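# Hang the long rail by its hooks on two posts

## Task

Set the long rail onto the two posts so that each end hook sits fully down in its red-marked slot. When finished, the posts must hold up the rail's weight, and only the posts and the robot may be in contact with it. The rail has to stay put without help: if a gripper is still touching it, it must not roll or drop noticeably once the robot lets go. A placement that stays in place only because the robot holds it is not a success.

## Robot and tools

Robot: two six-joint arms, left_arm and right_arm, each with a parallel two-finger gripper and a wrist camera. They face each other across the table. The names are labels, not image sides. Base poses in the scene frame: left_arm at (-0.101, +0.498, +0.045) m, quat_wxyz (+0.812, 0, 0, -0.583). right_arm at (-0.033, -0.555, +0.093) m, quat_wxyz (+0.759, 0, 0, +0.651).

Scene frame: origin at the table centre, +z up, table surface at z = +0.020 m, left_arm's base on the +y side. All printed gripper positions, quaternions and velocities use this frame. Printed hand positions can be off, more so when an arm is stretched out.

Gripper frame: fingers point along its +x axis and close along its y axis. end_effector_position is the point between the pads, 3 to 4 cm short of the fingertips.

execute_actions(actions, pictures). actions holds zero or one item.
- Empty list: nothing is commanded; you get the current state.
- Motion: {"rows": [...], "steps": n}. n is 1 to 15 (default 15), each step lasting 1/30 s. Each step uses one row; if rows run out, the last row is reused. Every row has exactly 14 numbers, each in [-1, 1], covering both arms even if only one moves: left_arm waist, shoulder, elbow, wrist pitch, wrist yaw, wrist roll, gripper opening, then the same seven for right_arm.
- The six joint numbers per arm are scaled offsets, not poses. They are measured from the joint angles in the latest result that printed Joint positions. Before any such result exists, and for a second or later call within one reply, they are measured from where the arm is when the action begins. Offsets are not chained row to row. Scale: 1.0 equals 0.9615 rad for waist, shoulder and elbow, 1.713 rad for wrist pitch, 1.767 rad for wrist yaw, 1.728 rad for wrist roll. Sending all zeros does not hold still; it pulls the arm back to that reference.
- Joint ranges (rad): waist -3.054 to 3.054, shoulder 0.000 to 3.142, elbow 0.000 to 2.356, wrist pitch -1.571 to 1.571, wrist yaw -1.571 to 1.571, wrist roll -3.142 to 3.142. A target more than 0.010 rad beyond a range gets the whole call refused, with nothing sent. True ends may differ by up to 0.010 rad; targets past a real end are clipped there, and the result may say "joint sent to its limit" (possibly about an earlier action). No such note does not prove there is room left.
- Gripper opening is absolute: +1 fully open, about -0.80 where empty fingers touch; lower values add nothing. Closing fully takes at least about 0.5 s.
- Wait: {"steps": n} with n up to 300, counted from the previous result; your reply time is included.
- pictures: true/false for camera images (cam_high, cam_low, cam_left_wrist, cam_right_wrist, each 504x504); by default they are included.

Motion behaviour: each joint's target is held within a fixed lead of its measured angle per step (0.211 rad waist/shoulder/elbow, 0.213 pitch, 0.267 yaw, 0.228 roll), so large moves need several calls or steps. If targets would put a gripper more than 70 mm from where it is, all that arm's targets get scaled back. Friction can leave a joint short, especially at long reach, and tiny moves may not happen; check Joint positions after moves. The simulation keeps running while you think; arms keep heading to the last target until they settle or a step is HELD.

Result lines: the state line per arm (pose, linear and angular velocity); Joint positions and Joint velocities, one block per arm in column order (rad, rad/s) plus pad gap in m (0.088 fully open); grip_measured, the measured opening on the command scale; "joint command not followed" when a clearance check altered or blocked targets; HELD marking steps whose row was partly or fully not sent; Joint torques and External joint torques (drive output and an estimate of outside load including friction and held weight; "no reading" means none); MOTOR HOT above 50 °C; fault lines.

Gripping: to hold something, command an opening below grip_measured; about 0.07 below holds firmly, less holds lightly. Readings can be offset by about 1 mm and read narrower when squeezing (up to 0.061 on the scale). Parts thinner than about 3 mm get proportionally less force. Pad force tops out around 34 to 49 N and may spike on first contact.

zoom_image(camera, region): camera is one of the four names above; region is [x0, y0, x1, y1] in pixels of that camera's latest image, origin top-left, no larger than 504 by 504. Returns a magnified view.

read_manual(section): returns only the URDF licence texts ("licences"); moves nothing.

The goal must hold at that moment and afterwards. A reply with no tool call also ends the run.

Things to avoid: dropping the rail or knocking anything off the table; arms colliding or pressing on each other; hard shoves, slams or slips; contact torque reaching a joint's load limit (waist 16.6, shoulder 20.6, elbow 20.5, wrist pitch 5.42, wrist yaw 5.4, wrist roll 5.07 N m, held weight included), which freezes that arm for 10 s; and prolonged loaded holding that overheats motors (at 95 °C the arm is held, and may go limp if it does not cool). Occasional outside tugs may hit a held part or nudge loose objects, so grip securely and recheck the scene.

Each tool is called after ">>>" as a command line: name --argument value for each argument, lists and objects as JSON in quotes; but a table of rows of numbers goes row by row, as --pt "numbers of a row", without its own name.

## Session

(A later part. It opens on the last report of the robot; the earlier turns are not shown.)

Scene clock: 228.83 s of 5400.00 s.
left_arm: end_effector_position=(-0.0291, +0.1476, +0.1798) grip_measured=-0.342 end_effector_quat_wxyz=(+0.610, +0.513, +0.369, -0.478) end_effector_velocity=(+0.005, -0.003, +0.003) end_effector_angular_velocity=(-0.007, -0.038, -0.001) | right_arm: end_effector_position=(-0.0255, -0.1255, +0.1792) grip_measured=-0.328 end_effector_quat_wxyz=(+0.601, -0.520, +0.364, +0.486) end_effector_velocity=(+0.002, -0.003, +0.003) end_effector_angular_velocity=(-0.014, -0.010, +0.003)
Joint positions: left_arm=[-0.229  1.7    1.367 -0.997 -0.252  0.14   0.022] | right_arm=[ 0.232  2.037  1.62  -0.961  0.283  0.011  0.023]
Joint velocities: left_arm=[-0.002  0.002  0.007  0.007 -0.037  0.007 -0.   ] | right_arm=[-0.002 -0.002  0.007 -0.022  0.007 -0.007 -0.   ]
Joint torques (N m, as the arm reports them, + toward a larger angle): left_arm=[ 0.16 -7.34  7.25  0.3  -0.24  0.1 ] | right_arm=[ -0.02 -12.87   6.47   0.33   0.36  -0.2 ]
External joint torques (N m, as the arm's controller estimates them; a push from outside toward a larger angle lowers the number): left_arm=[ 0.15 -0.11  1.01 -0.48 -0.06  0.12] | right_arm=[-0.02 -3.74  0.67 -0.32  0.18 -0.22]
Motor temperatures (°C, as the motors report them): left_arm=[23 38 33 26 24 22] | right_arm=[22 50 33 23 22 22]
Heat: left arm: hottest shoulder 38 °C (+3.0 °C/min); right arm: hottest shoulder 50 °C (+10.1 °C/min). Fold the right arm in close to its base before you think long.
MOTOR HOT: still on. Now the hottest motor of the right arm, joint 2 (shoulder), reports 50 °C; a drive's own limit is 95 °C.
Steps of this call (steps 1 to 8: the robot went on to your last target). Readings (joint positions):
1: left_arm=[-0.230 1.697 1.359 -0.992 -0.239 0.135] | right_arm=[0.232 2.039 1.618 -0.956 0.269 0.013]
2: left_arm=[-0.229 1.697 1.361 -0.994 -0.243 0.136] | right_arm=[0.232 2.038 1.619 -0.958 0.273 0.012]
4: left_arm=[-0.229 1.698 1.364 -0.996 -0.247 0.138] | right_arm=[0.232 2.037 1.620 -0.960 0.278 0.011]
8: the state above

>>> execute_actions --actions '[{"rows":[[0.006,0.012,0.022,-0.001,-0.011,0.007,-0.46,-0.004,-0.023,0.017,-0.004,0.011,-0.004,-0.46],[0.009,0.013,0.028,-0.001,-0.019,0.011,-0.46,-0.005,-0.026,0.019,-0.006,0.020,-0.006,-0.46],[0.011,0.015,0.035,-0.002,-0.028,0.016,-0.46,-0.006,-0.030,0.021,-0.008,0.029,-0.009,-0.46],[0.014,0.016,0.041,-0.002,-0.036,0.021,-0.46,-0.007,-0.033,0.022,-0.010,0.038,-0.011,-0.46],[0.017,0.018,0.047,-0.002,-0.044,0.026,-0.46,-0.008,-0.036,0.024,-0.012,0.047,-0.013,-0.46],[0.019,0.019,0.054,-0.002,-0.052,0.031,-0.46,-0.009,-0.040,0.025,-0.014,0.056,-0.016,-0.46],[0.022,0.021,0.060,-0.003,-0.061,0.036,-0.46,-0.010,-0.043,0.027,-0.016,0.065,-0.018,-0.46],[0.024,0.022,0.066,-0.003,-0.069,0.041,-0.46,-0.011,-0.047,0.029,-0.018,0.074,-0.020,-0.46],[0.027,0.024,0.073,-0.003,-0.077,0.046,-0.46,-0.012,-0.050,0.030,-0.020,0.083,-0.023,-0.46],[0.030,0.025,0.079,-0.003,-0.085,0.050,-0.46,-0.013,-0.053,0.032,-0.022,0.092,-0.025,-0.46],[0.032,0.027,0.085,-0.004,-0.094,0.055,-0.46,-0.014,-0.057,0.033,-0.025,0.101,-0.028,-0.46],[0.035,0.028,0.092,-0.004,-0.102,0.060,-0.46,-0.015,-0.060,0.035,-0.0267,0.111,-0.030,-0.46]],"steps":15}]' --pictures false

>>> execute_actions --actions '[{"steps":10}]'

>>> zoom_image --camera "cam_low" --region '[330,150,450,270]'

>>> zoom_image --camera "cam_high" --region '[120,120,220,220]'

>>> zoom_image --camera "cam_high" --region '[340,120,440,220]'

Scene clock: 235.73 s of 5400.00 s.
left_arm: end_effector_position=(+0.0046, +0.1420, +0.2010) grip_measured=-0.342 end_effector_quat_wxyz=(+0.636, +0.555, +0.314, -0.434) end_effector_velocity=(+0.037, -0.004, +0.035) end_effector_angular_velocity=(-0.006, -0.174, +0.000) | right_arm: end_effector_position=(+0.0048, -0.1319, +0.2014) grip_measured=-0.328 end_effector_quat_wxyz=(+0.632, -0.559, +0.315, +0.435) end_effector_velocity=(+0.041, -0.010, +0.040) end_effector_angular_velocity=(+0.011, -0.191, -0.013)
Joint positions: left_arm=[-0.199  1.713  1.429 -1.004 -0.407  0.226  0.022] | right_arm=[ 0.217  2.008  1.631 -1.005  0.449 -0.027  0.023]
Joint velocities: left_arm=[ 0.042 -0.002  0.085 -0.022 -0.154  0.095 -0.   ] | right_arm=[-0.037 -0.066  0.012 -0.051  0.183 -0.066 -0.   ]
Joint torques (N m, as the arm reports them, + toward a larger angle): left_arm=[-0.05 -7.16  7.28  0.42 -0.35  0.09] | right_arm=[  0.25 -12.66   6.49   0.53   0.37  -0.25]
External joint torques (N m, as the arm's controller estimates them; a push from outside toward a larger angle lowers the number): left_arm=[ 0.17 -0.07  1.24 -0.36 -0.13  0.11] | right_arm=[ 0.08 -4.09  0.84 -0.1   0.12 -0.28]
Motor temperatures (°C, as the motors report them): left_arm=[23 38 34 26 24 22] | right_arm=[22 51 33 23 22 22]
Heat: left arm: hottest shoulder 38 °C (+3.0 °C/min); right arm: hottest shoulder 51 °C (+10.1 °C/min). Fold the right arm in close to its base before you think long.
MOTOR HOT: still on. Now the hottest motor of the right arm, joint 2 (shoulder), reports 51 °C; a drive's own limit is 95 °C.
Steps of this call (steps 1 to 30: the robot went on to your last target; steps 31 to 90: nothing new was sent; then 3.40 s passed at rest; steps 91 to 105: all 15 steps of this action). Readings (joint positions):
91: left_arm=[-0.229 1.700 1.368 -0.998 -0.255 0.142] | right_arm=[0.232 2.037 1.621 -0.963 0.286 0.010]
92: left_arm=[-0.228 1.701 1.370 -0.998 -0.259 0.144] | right_arm=[0.232 2.037 1.621 -0.963 0.290 0.010]
94: left_arm=[-0.226 1.703 1.374 -0.998 -0.275 0.152] | right_arm=[0.232 2.037 1.621 -0.967 0.308 0.007]
98: left_arm=[-0.217 1.708 1.393 -1.001 -0.322 0.178] | right_arm=[0.227 2.030 1.624 -0.980 0.358 -0.003]
105: the state above

Scene clock: 236.07 s of 5400.00 s.
left_arm: end_effector_position=(+0.0082, +0.1415, +0.2037) grip_measured=-0.342 end_effector_quat_wxyz=(+0.638, +0.561, +0.308, -0.429) end_effector_velocity=(+0.000, +0.001, +0.002) end_effector_angular_velocity=(+0.008, -0.022, -0.008) | right_arm: end_effector_position=(+0.0082, -0.1325, +0.2041) grip_measured=-0.328 end_effector_quat_wxyz=(+0.635, -0.563, +0.309, +0.429) end_effector_velocity=(+0.000, -0.002, -0.000) end_effector_angular_velocity=(-0.011, +0.005, +0.005)
Joint positions: left_arm=[-0.196  1.715  1.436 -1.005 -0.426  0.236  0.022] | right_arm=[ 0.216  2.005  1.632 -1.009  0.47  -0.032  0.023]
Joint velocities: left_arm=[-0.007 -0.002  0.002 -0.007 -0.022  0.007  0.   ] | right_arm=[-0.002 -0.002 -0.002 -0.007 -0.007 -0.007 -0.001]
Joint torques (N m, as the arm reports them, + toward a larger angle): left_arm=[ 0.17 -7.52  7.39  0.46 -0.42  0.12] | right_arm=[  0.15 -12.96   6.69   0.42   0.52  -0.29]
External joint torques (N m, as the arm's controller estimates them; a push from outside toward a larger angle lowers the number): left_arm=[ 0.2  -0.2   1.17 -0.35 -0.14  0.15] | right_arm=[ 0.13 -4.19  0.94 -0.2   0.24 -0.31]
Motor temperatures (°C, as the motors report them): left_arm=[23 38 34 26 24 22] | right_arm=[22 51 33 23 22 22]
Heat: left arm: hottest shoulder 38 °C (+3.0 °C/min); right arm: hottest shoulder 51 °C (+10.0 °C/min). Fold the right arm in close to its base before you think long.
MOTOR HOT: still on. Now the hottest motor of the right arm, joint 2 (shoulder), reports 51 °C; a drive's own limit is 95 °C.
Steps of this call (steps 1 to 10: the robot went on to your last target). Readings (joint positions):
1: left_arm=[-0.198 1.713 1.431 -1.005 -0.412 0.229] | right_arm=[0.216 2.006 1.632 -1.006 0.455 -0.029]
2: left_arm=[-0.197 1.713 1.433 -1.005 -0.416 0.231] | right_arm=[0.216 2.005 1.632 -1.007 0.459 -0.030]
4: left_arm=[-0.197 1.714 1.434 -1.005 -0.420 0.233] | right_arm=[0.216 2.005 1.632 -1.008 0.464 -0.030]
8: left_arm=[-0.197 1.715 1.436 -1.005 -0.425 0.236] | right_arm=[0.216 2.005 1.632 -1.008 0.469 -0.031]
10: the state above

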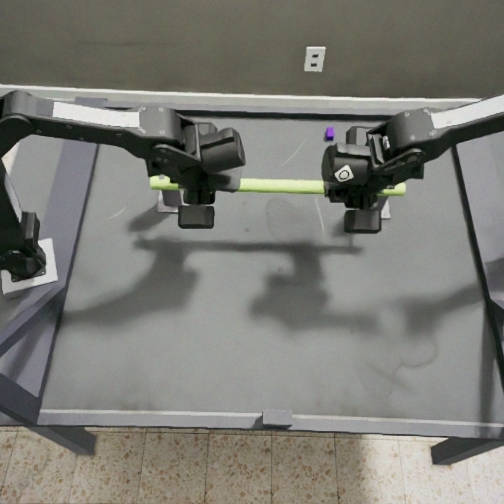

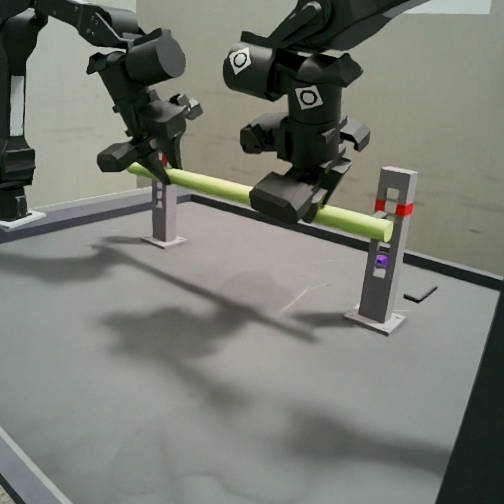

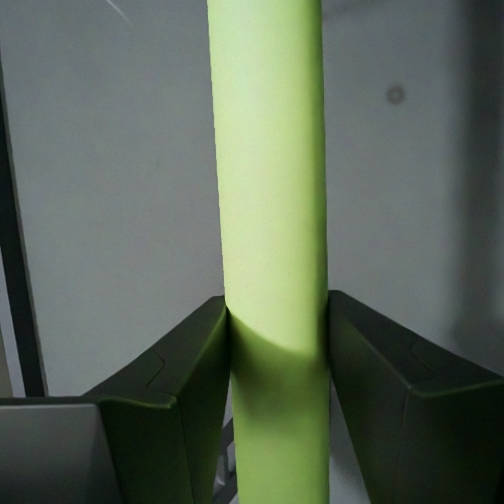

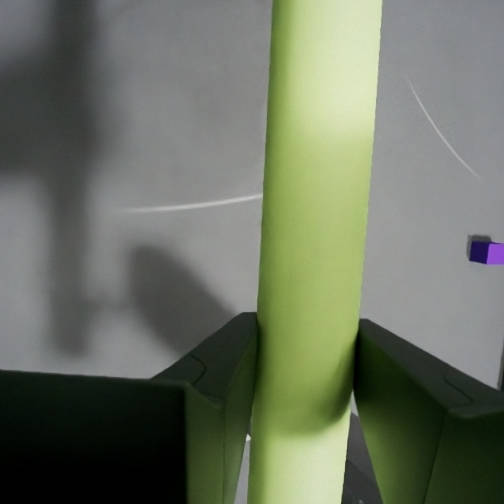

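Region (330, 150, 450, 270) of cam_low's 504x504 image, scaled by 4.200, with more detail than that image has.

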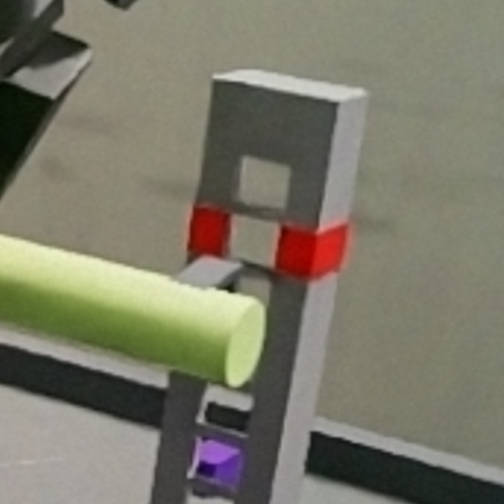

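Region (120, 120, 220, 220) of cam_high's 504x504 image, scaled by 5.040, with more detail than that image has.

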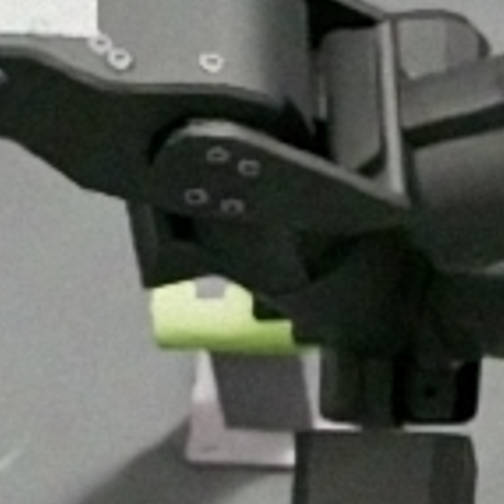

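Region (340, 120, 440, 220) of cam_high's 504x504 image, scaled by 5.040, with more detail than that image has.

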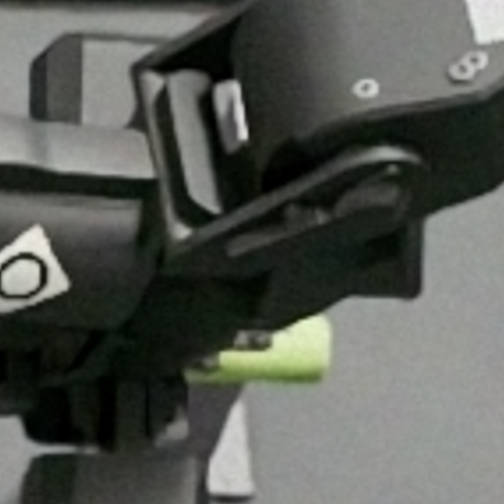

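>>> zoom_image --camera "cam_low" --region '[360,185,420,245]'

>>> zoom_image --camera "cam_low" --region '[120,130,190,200]'

Region (360, 185, 420, 245) of cam_low's 504x504 image, scaled by 8.400, with more detail than that image has.

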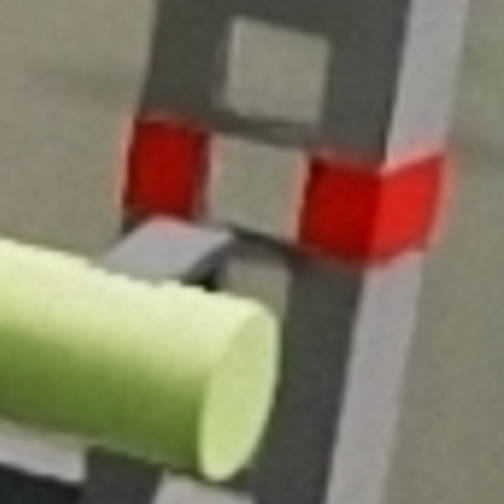

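Region (120, 130, 190, 200) of cam_low's 504x504 image, scaled by 7.200, with more detail than that image has.

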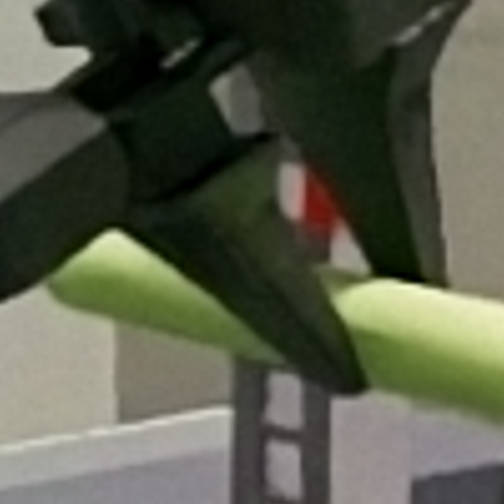

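>>> execute_actions --actions '[{"rows":[[0.009,0.011,0.019,0,0.003,0.004,-0.46,-0.006,-0.029,0.023,0,0,-0.004,-0.46],[0.014,0.012,0.022,0,0.004,0.007,-0.46,-0.010,-0.031,0.024,0,0,-0.007,-0.46],[0.018,0.012,0.025,0,0.005,0.011,-0.46,-0.014,-0.033,0.025,-0.001,-0.001,-0.010,-0.46],[0.023,0.013,0.027,0,0.005,0.014,-0.46,-0.018,-0.035,0.025,-0.001,-0.001,-0.013,-0.46],[0.028,0.014,0.030,0,0.006,0.017,-0.46,-0.022,-0.037,0.026,-0.001,-0.002,-0.016,-0.46],[0.032,0.015,0.033,0,0.007,0.020,-0.46,-0.026,-0.039,0.026,-0.002,-0.002,-0.019,-0.46],[0.037,0.015,0.035,0,0.007,0.024,-0.46,-0.030,-0.040,0.027,-0.002,-0.003,-0.022,-0.46],[0.0416,0.016,0.038,0,0.008,0.027,-0.46,-0.034,-0.042,0.0276,-0.002,-0.003,-0.0255,-0.46]],"steps":15}]' --pictures false

>>> execute_actions --actions '[{"steps":5}]'

>>> zoom_image --camera "cam_low" --region '[360,185,420,245]'

>>> zoom_image --camera "cam_low" --region '[120,130,190,200]'

Scene clock: 273.03 s of 5400.00 s.
left_arm: end_effector_position=(+0.0205, +0.1411, +0.2084) grip_measured=-0.342 end_effector_quat_wxyz=(+0.639, +0.559, +0.308, -0.429) end_effector_velocity=(+0.002, +0.002, -0.002) end_effector_angular_velocity=(+0.023, -0.009, -0.015) | right_arm: end_effector_position=(+0.0205, -0.1334, +0.2106) grip_measured=-0.328 end_effector_quat_wxyz=(+0.635, -0.563, +0.310, +0.429) end_effector_velocity=(-0.004, -0.002, -0.002) end_effector_angular_velocity=(-0.018, +0.031, +0.024)
Joint positions: left_arm=[-0.159  1.718  1.456 -1.005 -0.414  0.274  0.022] | right_arm=[ 0.184  1.991  1.638 -1.012  0.462 -0.065  0.023]
Joint velocities: left_arm=[ 0.002  0.002 -0.002 -0.007 -0.007  0.022 -0.   ] | right_arm=[-0.002 -0.002 -0.002 -0.007 -0.037 -0.022  0.   ]
Joint torques (N m, as the arm reports them, + toward a larger angle): left_arm=[ 0.22 -7.27  7.25  0.41 -0.2   0.1 ] | right_arm=[  0.01 -12.88   6.54   0.37   0.3   -0.18]
External joint torques (N m, as the arm's controller estimates them; a push from outside toward a larger angle lowers the number): left_arm=[ 0.24  0.12  0.98 -0.42  0.07  0.13] | right_arm=[-0.07 -4.12  0.76 -0.27  0.02 -0.2 ]
Motor temperatures (°C, as the motors report them): left_arm=[23 36 37 27 24 22] | right_arm=[22 53 36 23 22 22]
Heat: left arm: hottest elbow 37 °C (+0.0 °C/min); right arm: hottest shoulder 53 °C (+5.0 °C/min). Fold the right arm in close to its base before you think long.
MOTOR HOT: still on. Now the hottest motor of the right arm, joint 2 (shoulder), reports 53 °C; a drive's own limit is 95 °C.
Steps of this call (steps 1 to 30: the robot went on to your last target; steps 31 to 90: nothing new was sent; then 33.47 s passed at rest; steps 91 to 105: all 15 steps of this action). Readings (joint positions):
91: left_arm=[-0.196 1.715 1.437 -1.005 -0.427 0.237] | right_arm=[0.216 2.005 1.632 -1.009 0.472 -0.032]
92: left_arm=[-0.195 1.715 1.437 -1.005 -0.427 0.238] | right_arm=[0.215 2.005 1.633 -1.009 0.471 -0.032]
94: left_arm=[-0.190 1.716 1.439 -1.005 -0.423 0.243] | right_arm=[0.212 2.004 1.633 -1.009 0.469 -0.036]
98: left_arm=[-0.174 1.717 1.448 -1.005 -0.417 0.259] | right_arm=[0.198 1.998 1.636 -1.011 0.465 -0.051]
105: the state above

Scene clock: 273.20 s of 5400.00 s.
left_arm: end_effector_position=(+0.0206, +0.1411, +0.2082) grip_measured=-0.342 end_effector_quat_wxyz=(+0.638, +0.560, +0.308, -0.429) end_effector_velocity=(-0.000, +0.002, +0.000) end_effector_angular_velocity=(+0.005, -0.004, +0.006) | right_arm: end_effector_position=(+0.0204, -0.1335, +0.2105) grip_measured=-0.328 end_effector_quat_wxyz=(+0.635, -0.563, +0.310, +0.429) end_effector_velocity=(-0.000, +0.004, +0.001) end_effector_angular_velocity=(+0.019, +0.006, +0.005)
Joint positions: left_arm=[-0.159  1.718  1.456 -1.005 -0.413  0.275  0.022] | right_arm=[ 0.184  1.991  1.638 -1.012  0.462 -0.066  0.023]
Joint velocities: left_arm=[-0.002 -0.002 -0.002 -0.007 -0.007 -0.007 -0.   ] | right_arm=[-0.002 -0.002 -0.002  0.022 -0.007 -0.007 -0.   ]
Joint torques (N m, as the arm reports them, + toward a larger angle): left_arm=[ 0.13 -7.36  7.25  0.41 -0.22  0.09] | right_arm=[ -0.03 -12.95   6.57   0.37   0.34  -0.26]
External joint torques (N m, as the arm's controller estimates them; a push from outside toward a larger angle lowers the number): left_arm=[ 0.17  0.04  1.   -0.43  0.05  0.12] | right_arm=[-0.09 -4.2   0.75 -0.29  0.07 -0.29]
Motor temperatures (°C, as the motors report them): left_arm=[23 36 37 27 24 22] | right_arm=[22 53 36 23 22 22]
Heat: left arm: hottest elbow 37 °C (+0.0 °C/min); right arm: hottest shoulder 53 °C (+5.1 °C/min). Fold the right arm in close to its base before you think long.
MOTOR HOT: still on. Now the hottest motor of the right arm, joint 2 (shoulder), reports 53 °C; a drive's own limit is 95 °C.
Steps of this call (steps 1 to 5: the robot went on to your last target). Readings (joint positions):
1: left_arm=[-0.159 1.718 1.456 -1.005 -0.413 0.274] | right_arm=[0.184 1.991 1.638 -1.012 0.462 -0.066]
2: left_arm=[-0.159 1.718 1.456 -1.005 -0.413 0.275] | right_arm=[0.184 1.991 1.638 -1.012 0.462 -0.066]
4: left_arm=[-0.159 1.718 1.456 -1.005 -0.413 0.275] | right_arm=[0.184 1.991 1.638 -1.012 0.462 -0.066]
5: the state above

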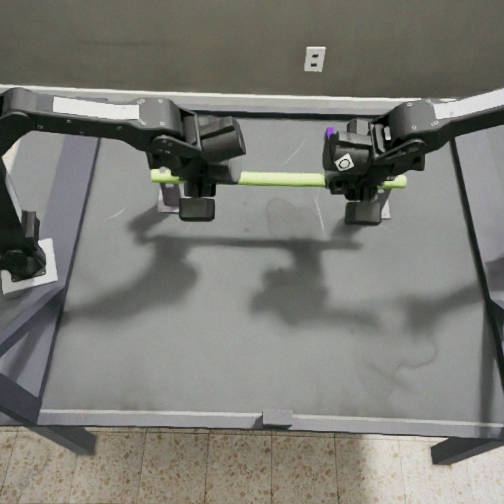

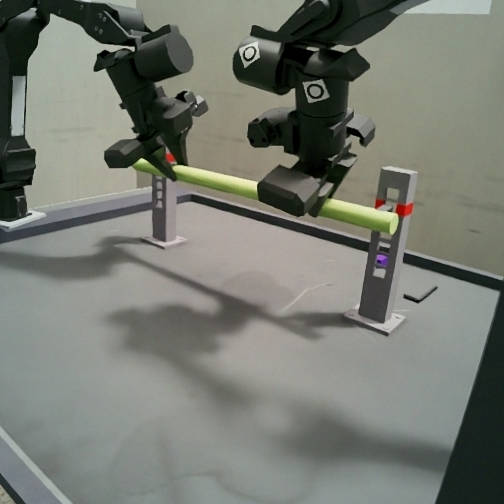

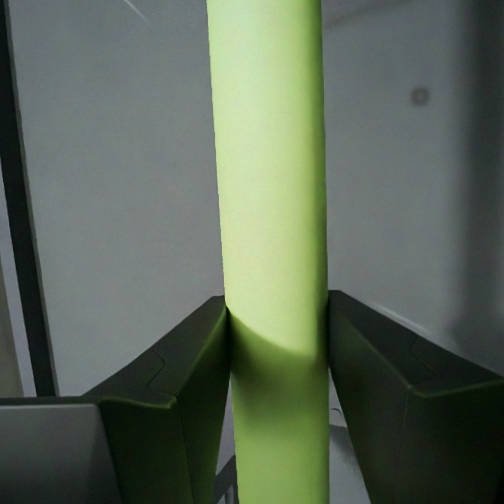

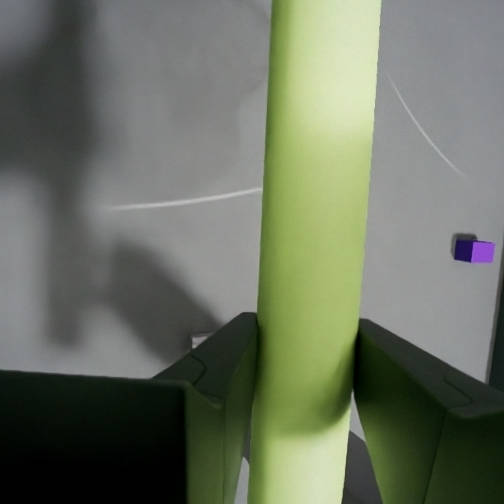

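Region (360, 185, 420, 245) of cam_low's 504x504 image, scaled by 8.400, with more detail than that image has.

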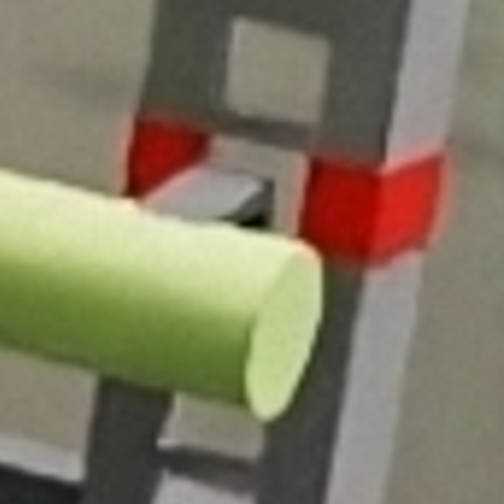

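Region (120, 130, 190, 200) of cam_low's 504x504 image, scaled by 7.200, with more detail than that image has.

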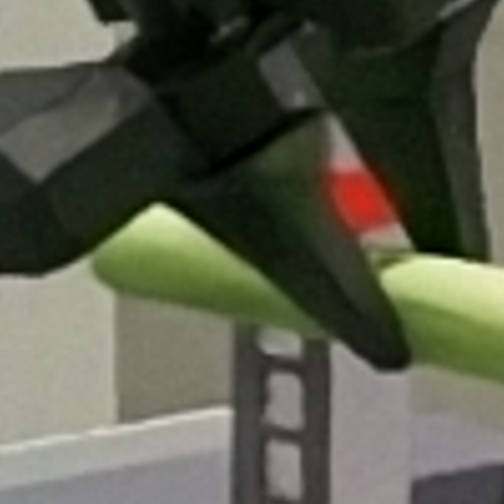

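>>> execute_actions --actions '[{"rows":[[0.008,-0.003,-0.005,0.003,0.002,0.003,-0.46,-0.005,-0.010,-0.005,0.003,-0.002,-0.003,-0.46],[0.011,-0.003,-0.006,0.005,0.003,0.005,-0.46,-0.008,-0.010,-0.007,0.005,-0.002,-0.005,-0.46],[0.015,-0.003,-0.007,0.006,0.003,0.007,-0.46,-0.011,-0.010,-0.008,0.006,-0.003,-0.006,-0.46],[0.018,-0.003,-0.008,0.008,0.004,0.009,-0.46,-0.014,-0.010,-0.009,0.008,-0.003,-0.008,-0.46],[0.022,-0.003,-0.009,0.009,0.005,0.011,-0.46,-0.017,-0.010,-0.011,0.010,-0.003,-0.010,-0.46],[0.025,-0.003,-0.010,0.011,0.005,0.013,-0.46,-0.020,-0.010,-0.012,0.011,-0.004,-0.011,-0.46],[0.029,-0.003,-0.0114,0.0125,0.0057,0.015,-0.46,-0.0235,-0.010,-0.0137,0.0128,-0.004,-0.013,-0.46]],"steps":15}]'

>>> zoom_image --camera "cam_low" --region '[360,185,420,245]'

>>> zoom_image --camera "cam_low" --region '[120,130,190,200]'

Scene clock: 285.50 s of 5400.00 s.
left_arm: end_effector_position=(+0.0282, +0.1411, +0.2076) grip_measured=-0.342 end_effector_quat_wxyz=(+0.640, +0.557, +0.309, -0.430) end_effector_velocity=(+0.002, -0.002, +0.000) end_effector_angular_velocity=(-0.019, -0.009, +0.011) | right_arm: end_effector_position=(+0.0283, -0.1334, +0.2082) grip_measured=-0.328 end_effector_quat_wxyz=(+0.635, -0.560, +0.313, +0.429) end_effector_velocity=(+0.002, -0.005, -0.003) end_effector_angular_velocity=(-0.020, +0.006, +0.001)
Joint positions: left_arm=[-0.135  1.718  1.453 -0.989 -0.402  0.296  0.022] | right_arm=[ 0.163  1.991  1.63  -0.996  0.453 -0.081  0.023]
Joint velocities: left_arm=[ 0.002 -0.002 -0.007  0.022 -0.007 -0.007 -0.   ] | right_arm=[-0.007 -0.002 -0.012 -0.007 -0.007 -0.007 -0.   ]
Joint torques (N m, as the arm reports them, + toward a larger angle): left_arm=[ 0.28 -9.36  5.21  0.62 -0.26  0.05] | right_arm=[ -0.08 -11.02   3.75   0.67   0.29  -0.15]
External joint torques (N m, as the arm's controller estimates them; a push from outside toward a larger angle lowers the number): left_arm=[ 0.28 -1.86 -1.17 -0.26  0.    0.07] | right_arm=[-0.02 -2.27 -2.06  0.01  0.01 -0.18]
Motor temperatures (°C, as the motors report them): left_arm=[23 35 37 27 24 22] | right_arm=[22 53 36 23 22 22]
Heat: left arm: hottest elbow 37 °C (-1.0 °C/min); right arm: hottest shoulder 53 °C (+3.0 °C/min). Fold the right arm in close to its base before you think long.
MOTOR HOT: still on. Now the hottest motor of the right arm, joint 2 (shoulder), reports 53 °C; a drive's own limit is 95 °C.
Steps of this call (steps 1 to 15: the robot went on to your last target; steps 16 to 90: nothing new was sent; then 8.80 s passed at rest; steps 91 to 105: all 15 steps of this action). Readings (joint positions):
91: left_arm=[-0.158 1.718 1.457 -1.005 -0.412 0.276] | right_arm=[0.183 1.991 1.638 -1.012 0.461 -0.067]
92: left_arm=[-0.157 1.718 1.457 -1.005 -0.411 0.276] | right_arm=[0.183 1.991 1.638 -1.012 0.459 -0.067]
94: left_arm=[-0.154 1.718 1.457 -1.003 -0.408 0.279] | right_arm=[0.180 1.991 1.638 -1.012 0.457 -0.068]
98: left_arm=[-0.142 1.718 1.456 -0.995 -0.405 0.290] | right_arm=[0.170 1.991 1.633 -1.003 0.455 -0.076]
105: the state above

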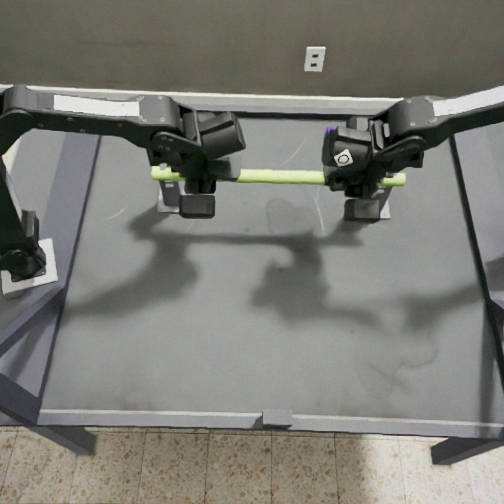

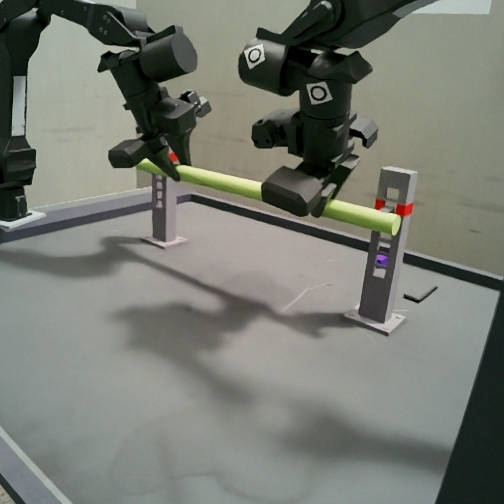

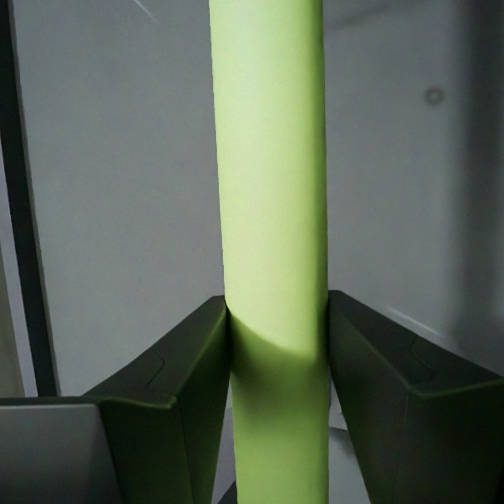

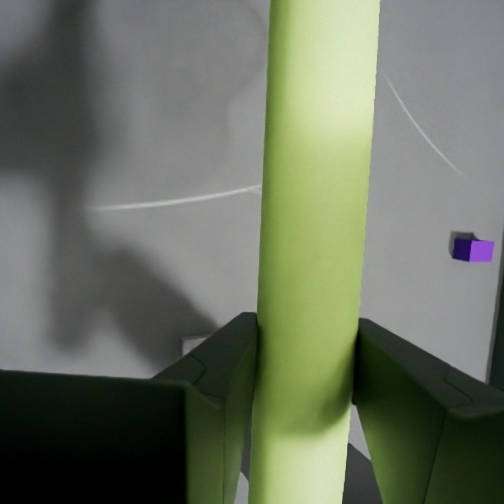

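Region (360, 185, 420, 245) of cam_low's 504x504 image, scaled by 8.400, with more detail than that image has.

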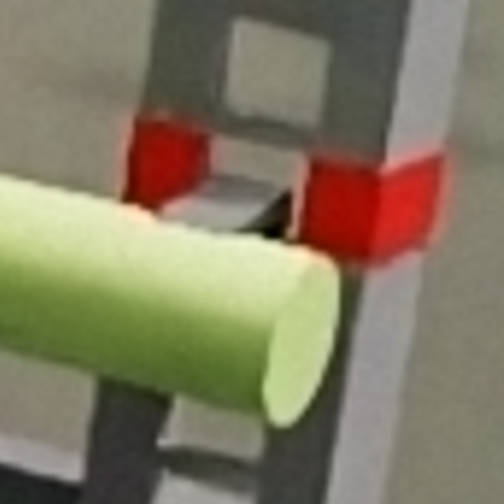

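Region (120, 130, 190, 200) of cam_low's 504x504 image, scaled by 7.200, with more detail than that image has.

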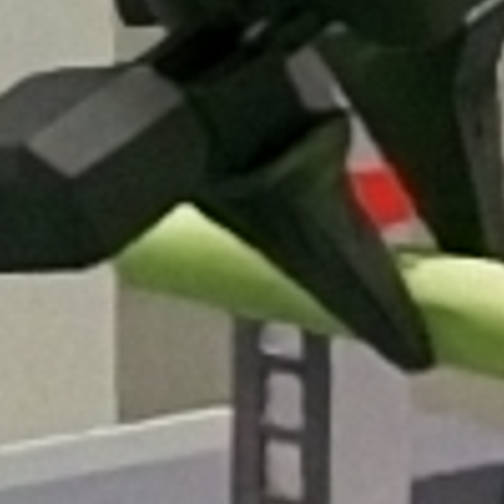

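>>> execute_actions --actions '[{"rows":[[0.004,-0.020,-0.004,0.002,0.001,0.002,-0.46,-0.003,0.003,0.021,-0.002,-0.001,-0.002,-0.46],[0.005,-0.022,-0.005,0.002,0.001,0.002,-0.46,-0.004,0.004,0.024,-0.003,-0.001,-0.002,-0.46],[0.007,-0.024,-0.006,0.003,0.002,0.003,-0.46,-0.005,0.005,0.027,-0.003,-0.001,-0.003,-0.46],[0.008,-0.026,-0.008,0.003,0.002,0.004,-0.46,-0.006,0.007,0.030,-0.004,-0.002,-0.004,-0.46],[0.010,-0.028,-0.009,0.003,0.003,0.005,-0.46,-0.0075,0.008,0.033,-0.005,-0.002,-0.0045,-0.46]],"steps":15}]'

>>> zoom_image --camera "cam_low" --region '[360,185,420,245]'

Scene clock: 292.50 s of 5400.00 s.
left_arm: end_effector_position=(+0.0296, +0.1421, +0.2087) grip_measured=-0.342 end_effector_quat_wxyz=(+0.640, +0.555, +0.309, -0.432) end_effector_velocity=(-0.002, +0.002, +0.001) end_effector_angular_velocity=(-0.002, +0.009, +0.002) | right_arm: end_effector_position=(+0.0298, -0.1325, +0.2090) grip_measured=-0.328 end_effector_quat_wxyz=(+0.635, -0.560, +0.316, +0.429) end_effector_velocity=(+0.000, -0.002, -0.002) end_effector_angular_velocity=(-0.022, +0.003, +0.018)
Joint positions: left_arm=[-0.128  1.713  1.451 -0.987 -0.396  0.302  0.022] | right_arm=[ 0.158  1.996  1.641 -1.004  0.448 -0.084  0.023]
Joint velocities: left_arm=[-0.002 -0.007 -0.002 -0.007  0.007 -0.007 -0.   ] | right_arm=[-0.002  0.002 -0.002 -0.007 -0.007 -0.022 -0.   ]
Joint torques (N m, as the arm reports them, + toward a larger angle): left_arm=[  0.21 -11.53   5.2    0.61  -0.24   0.03] | right_arm=[-0.19 -9.32  6.34  0.35  0.29 -0.15]
External joint torques (N m, as the arm's controller estimates them; a push from outside toward a larger angle lowers the number): left_arm=[ 0.27 -4.17 -1.07 -0.25  0.01  0.05] | right_arm=[-0.19 -0.56  0.57 -0.3   0.02 -0.17]
Motor temperatures (°C, as the motors report them): left_arm=[23 36 36 27 24 22] | right_arm=[22 52 35 23 22 22]
Heat: left arm: hottest shoulder 36 °C (-2.0 °C/min); right arm: hottest shoulder 52 °C (+1.0 °C/min). Fold the right arm in close to its base before you think long.
MOTOR HOT: still on. Now the hottest motor of the right arm, joint 2 (shoulder), reports 52 °C; a drive's own limit is 95 °C.
Steps of this call (steps 1 to 15: the robot went on to your last target; steps 16 to 90: nothing new was sent; then 3.50 s passed at rest; steps 91 to 105: all 15 steps of this action). Readings (joint positions):
91: left_arm=[-0.134 1.718 1.452 -0.987 -0.402 0.297] | right_arm=[0.162 1.991 1.629 -0.995 0.452 -0.082]
92: left_arm=[-0.134 1.718 1.452 -0.987 -0.401 0.297] | right_arm=[0.162 1.991 1.629 -0.995 0.452 -0.082]
94: left_arm=[-0.133 1.718 1.452 -0.987 -0.399 0.298] | right_arm=[0.162 1.992 1.630 -0.996 0.450 -0.082]
98: left_arm=[-0.130 1.717 1.452 -0.987 -0.397 0.300] | right_arm=[0.159 1.995 1.637 -1.002 0.449 -0.083]
105: the state above

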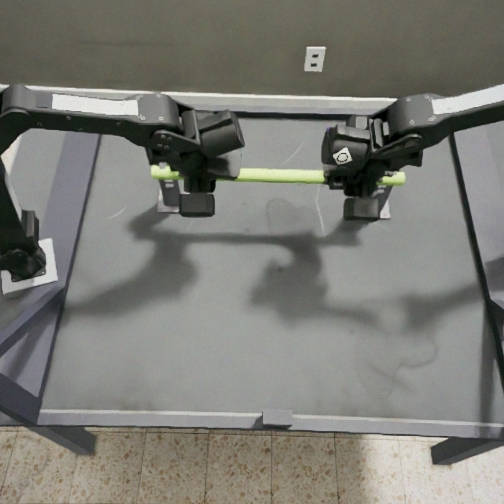

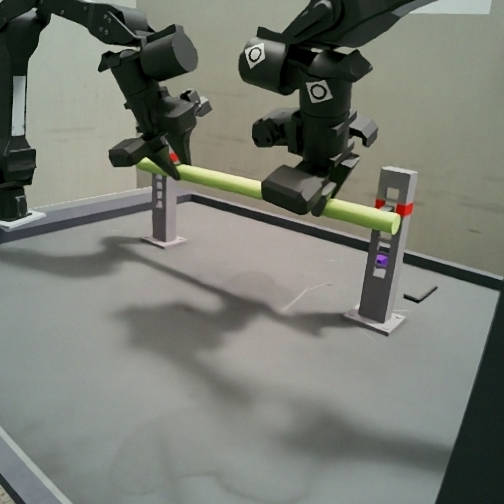

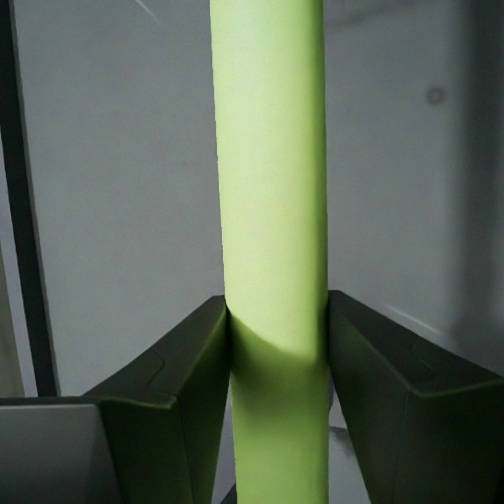

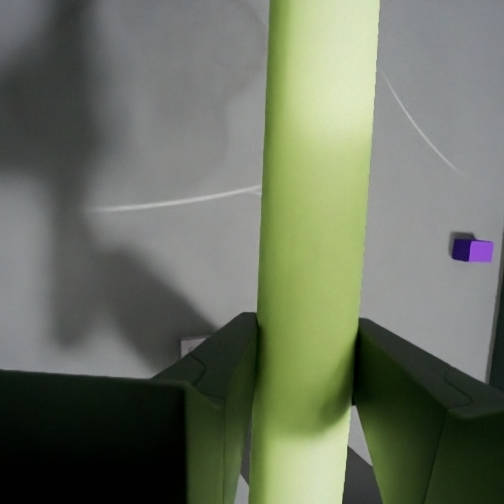

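Region (360, 185, 420, 245) of cam_low's 504x504 image, scaled by 8.400, with more detail than that image has.

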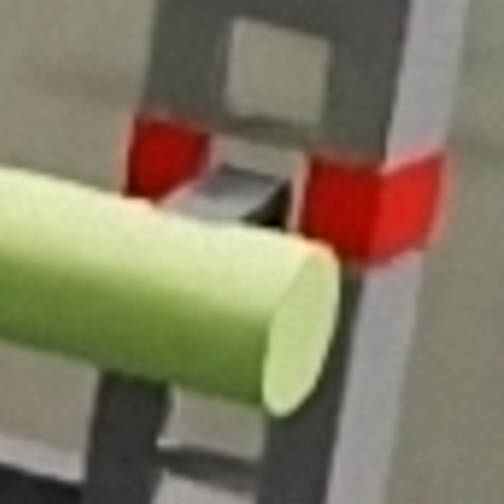

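>>> execute_actions --actions '[{"rows":[[0.003,-0.022,-0.004,0.002,0.001,0.001,-0.46,-0.002,0.003,0.021,0,-0.001,-0.001,-0.46],[0.004,-0.023,-0.007,0.004,0.001,0.002,-0.46,-0.003,0.004,0.023,0,-0.001,-0.002,-0.46],[0.006,-0.024,-0.010,0.006,0.002,0.003,-0.46,-0.004,0.005,0.024,0,-0.001,-0.002,-0.46],[0.007,-0.025,-0.013,0.007,0.002,0.003,-0.46,-0.005,0.006,0.026,0,-0.002,-0.003,-0.46],[0.008,-0.026,-0.0167,0.0093,0.002,0.004,-0.46,-0.006,0.006,0.027,0,-0.002,-0.0035,-0.46]],"steps":15}]'

>>> zoom_image --camera "cam_low" --region '[360,185,420,245]'

>>> zoom_image --camera "cam_low" --region '[120,130,190,200]'

Scene clock: 302.77 s of 5400.00 s.
left_arm: end_effector_position=(+0.0308, +0.1429, +0.2072) grip_measured=-0.342 end_effector_quat_wxyz=(+0.641, +0.553, +0.309, -0.433) end_effector_velocity=(-0.001, +0.002, +0.001) end_effector_angular_velocity=(-0.009, +0.012, +0.019) | right_arm: end_effector_position=(+0.0306, -0.1316, +0.2089) grip_measured=-0.328 end_effector_quat_wxyz=(+0.634, -0.559, +0.317, +0.430) end_effector_velocity=(-0.002, -0.005, -0.001) end_effector_angular_velocity=(-0.031, +0.003, +0.023)
Joint positions: left_arm=[-0.123  1.709  1.441 -0.977 -0.391  0.306  0.022] | right_arm=[ 0.154  1.999  1.647 -1.005  0.443 -0.085  0.023]
Joint velocities: left_arm=[ 0.002 -0.007 -0.002 -0.007  0.007 -0.022 -0.   ] | right_arm=[ 0.002 -0.002 -0.002 -0.022 -0.007 -0.022 -0.   ]
Joint torques (N m, as the arm reports them, + toward a larger angle): left_arm=[  0.22 -11.54   5.35   0.78  -0.26  -0.01] | right_arm=[-0.2  -9.57  6.57  0.41  0.27 -0.12]
External joint torques (N m, as the arm's controller estimates them; a push from outside toward a larger angle lowers the number): left_arm=[ 0.19 -4.12 -0.99 -0.11 -0.01  0.02] | right_arm=[-0.31 -0.71  0.77 -0.23  0.01 -0.14]
Motor temperatures (°C, as the motors report them): left_arm=[23 38 35 27 24 22] | right_arm=[22 50 36 23 22 22]
Heat: left arm: hottest shoulder 38 °C (+1.0 °C/min); right arm: hottest shoulder 50 °C (-1.0 °C/min). Fold the right arm in close to its base before you think long.
MOTOR HOT: still on. Now the hottest motor of the right arm, joint 2 (shoulder), reports 50 °C; a drive's own limit is 95 °C.
Steps of this call (steps 1 to 15: the robot went on to your last target; steps 16 to 90: nothing new was sent; then 6.77 s passed at rest; steps 91 to 105: all 15 steps of this action). Readings (joint positions):
91: left_arm=[-0.128 1.713 1.451 -0.987 -0.395 0.302] | right_arm=[0.158 1.996 1.642 -1.005 0.448 -0.084]
92: left_arm=[-0.128 1.713 1.451 -0.987 -0.395 0.302] | right_arm=[0.158 1.996 1.642 -1.005 0.447 -0.084]
94: left_arm=[-0.127 1.712 1.449 -0.985 -0.394 0.303] | right_arm=[0.157 1.997 1.643 -1.005 0.446 -0.084]
98: left_arm=[-0.124 1.710 1.444 -0.980 -0.392 0.305] | right_arm=[0.155 1.999 1.646 -1.005 0.444 -0.085]
105: the state above

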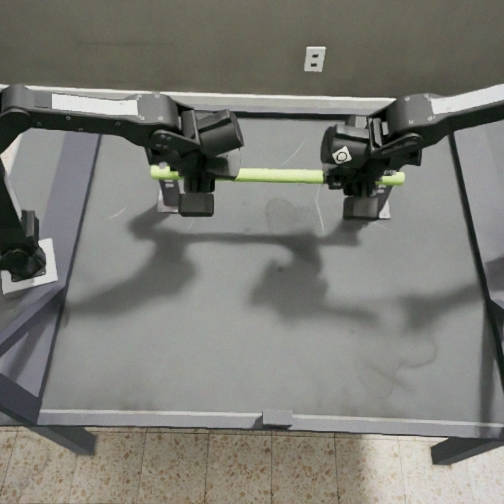

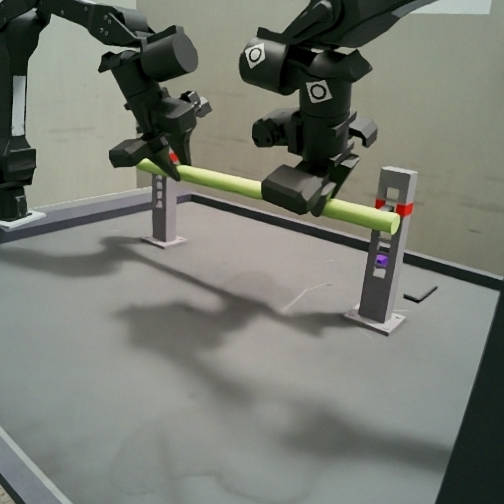

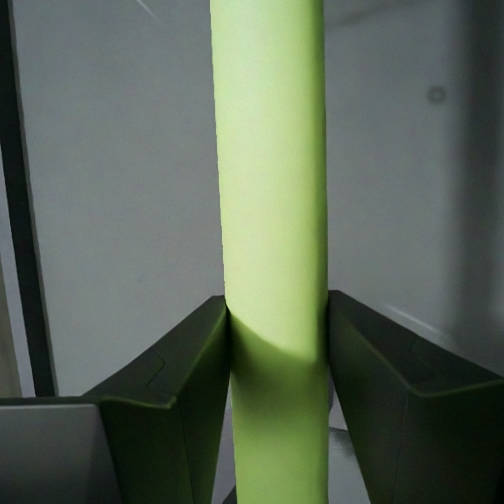

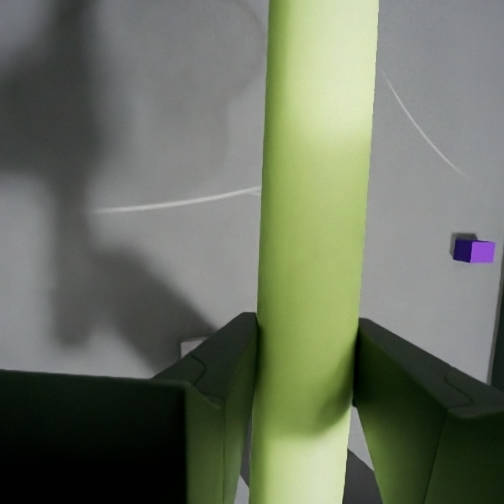

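Region (360, 185, 420, 245) of cam_low's 504x504 image, scaled by 8.400, with more detail than that image has.

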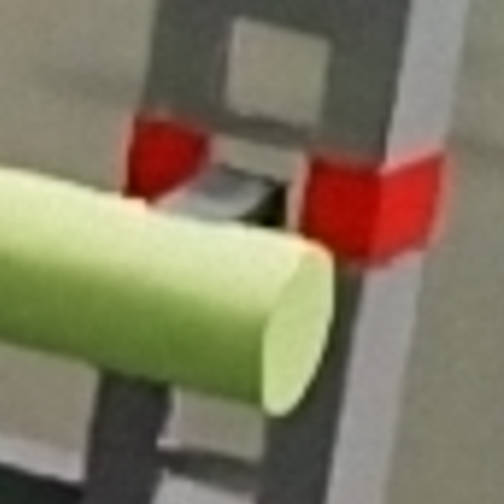

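Region (120, 130, 190, 200) of cam_low's 504x504 image, scaled by 7.200, with more detail than that image has.

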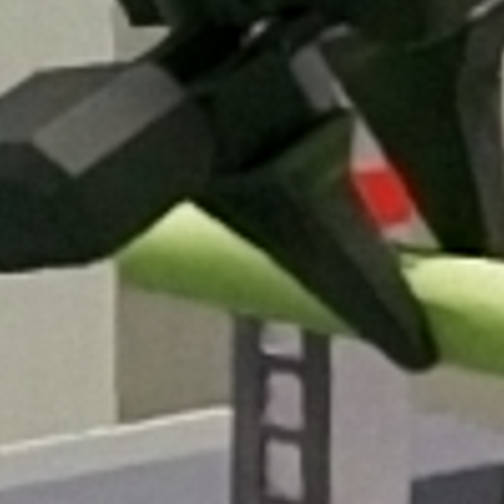

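>>> execute_actions --actions '[{"rows":[[0.005,-0.012,-0.002,0.002,0.002,0.003,-0.46,-0.004,-0.008,0.004,0.003,-0.002,-0.003,-0.46],[0.007,-0.012,-0.003,0.003,0.002,0.004,-0.46,-0.006,-0.008,0.004,0.003,-0.002,-0.004,-0.46],[0.010,-0.012,-0.003,0.003,0.002,0.005,-0.46,-0.008,-0.008,0.004,0.004,-0.002,-0.005,-0.46],[0.012,-0.012,-0.004,0.004,0.003,0.007,-0.46,-0.010,-0.008,0.004,0.005,-0.003,-0.006,-0.46],[0.014,-0.012,-0.004,0.005,0.003,0.008,-0.46,-0.012,-0.008,0.004,0.005,-0.003,-0.007,-0.46],[0.0166,-0.012,-0.005,0.0055,0.0035,0.009,-0.46,-0.0135,-0.008,0.004,0.006,-0.003,-0.008,-0.46]],"steps":15}]'

>>> zoom_image --camera "cam_low" --region '[360,185,420,245]'

Scene clock: 308.93 s of 5400.00 s.
left_arm: end_effector_position=(+0.0343, +0.1434, +0.2072) grip_measured=-0.342 end_effector_quat_wxyz=(+0.640, +0.552, +0.310, -0.435) end_effector_velocity=(+0.004, +0.003, +0.002) end_effector_angular_velocity=(+0.018, -0.034, +0.003) | right_arm: end_effector_position=(+0.0341, -0.1313, +0.2085) grip_measured=-0.328 end_effector_quat_wxyz=(+0.634, -0.557, +0.319, +0.431) end_effector_velocity=(-0.002, +0.002, +0.003) end_effector_angular_velocity=(+0.014, +0.020, +0.009)
Joint positions: left_arm=[-0.111  1.709  1.44  -0.972 -0.384  0.318  0.022] | right_arm=[ 0.144  2.     1.647 -1.001  0.437 -0.094  0.023]
Joint velocities: left_arm=[-0.002 -0.002 -0.002 -0.007 -0.037  0.007 -0.   ] | right_arm=[-0.002 -0.007  0.002  0.007 -0.022 -0.007  0.   ]
Joint torques (N m, as the arm reports them, + toward a larger angle): left_arm=[  0.31 -10.31   5.41   0.7   -0.24   0.02] | right_arm=[ -0.2  -10.74   4.72   0.66   0.25  -0.13]
External joint torques (N m, as the arm's controller estimates them; a push from outside toward a larger angle lowers the number): left_arm=[ 0.25 -2.96 -0.89 -0.18  0.02  0.05] | right_arm=[-0.21 -1.85 -1.14 -0.01 -0.01 -0.15]
Motor temperatures (°C, as the motors report them): left_arm=[23 39 35 27 24 22] | right_arm=[22 49 36 23 22 22]
Heat: left arm: hottest shoulder 39 °C (+2.0 °C/min); right arm: hottest shoulder 49 °C (-3.0 °C/min). Fold the right arm in close to its base before you think long.
MOTOR HOT: still on. Now the hottest motor of the right arm, joint 2 (shoulder), reports 49 °C; a drive's own limit is 95 °C.
Steps of this call (steps 1 to 15: the robot went on to your last target; steps 16 to 90: nothing new was sent; then 2.67 s passed at rest; steps 91 to 105: all 15 steps of this action). Readings (joint positions):
91: left_arm=[-0.123 1.709 1.440 -0.977 -0.391 0.306] | right_arm=[0.154 2.000 1.647 -1.005 0.443 -0.085]
92: left_arm=[-0.122 1.709 1.440 -0.977 -0.389 0.307] | right_arm=[0.153 2.000 1.647 -1.005 0.441 -0.085]
94: left_arm=[-0.120 1.709 1.440 -0.976 -0.387 0.309] | right_arm=[0.152 2.000 1.647 -1.005 0.440 -0.087]
98: left_arm=[-0.114 1.709 1.440 -0.974 -0.385 0.315] | right_arm=[0.146 2.000 1.647 -1.002 0.438 -0.092]
105: the state above

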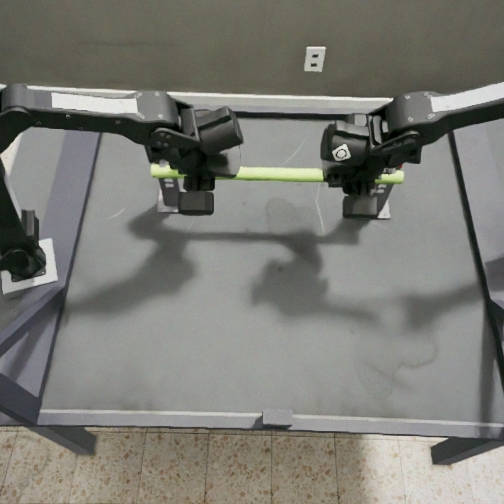

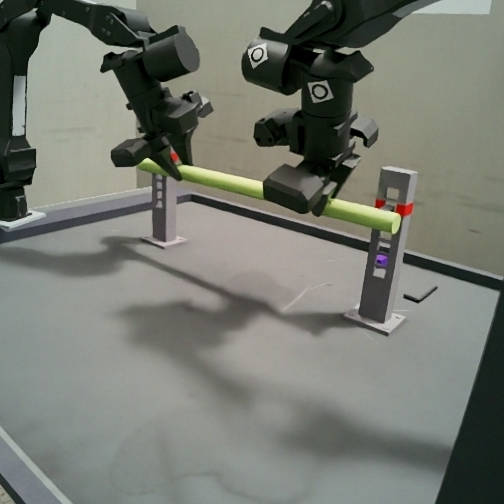

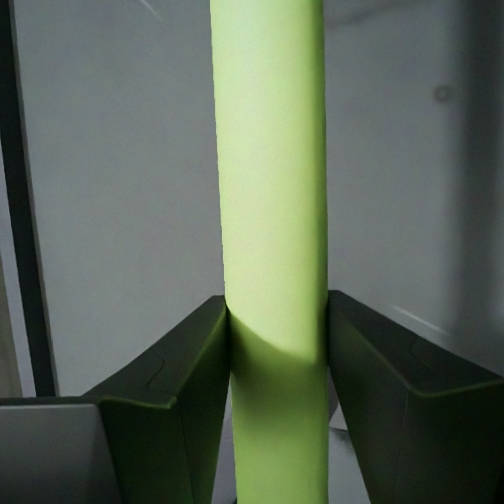

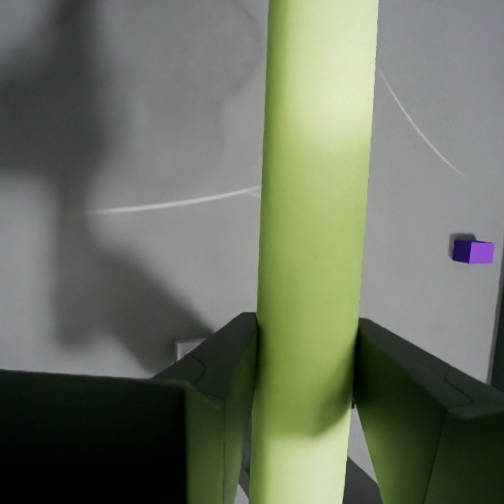

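Region (360, 185, 420, 245) of cam_low's 504x504 image, scaled by 8.400, with more detail than that image has.

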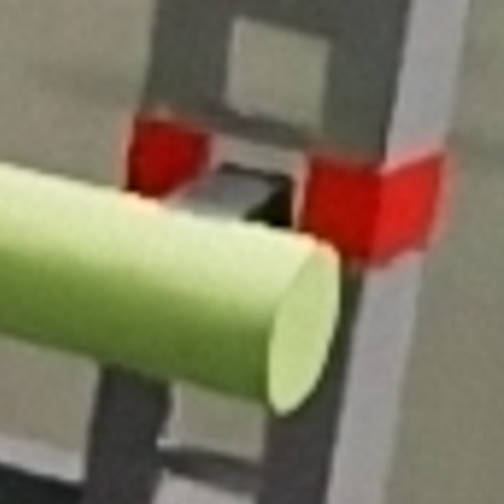

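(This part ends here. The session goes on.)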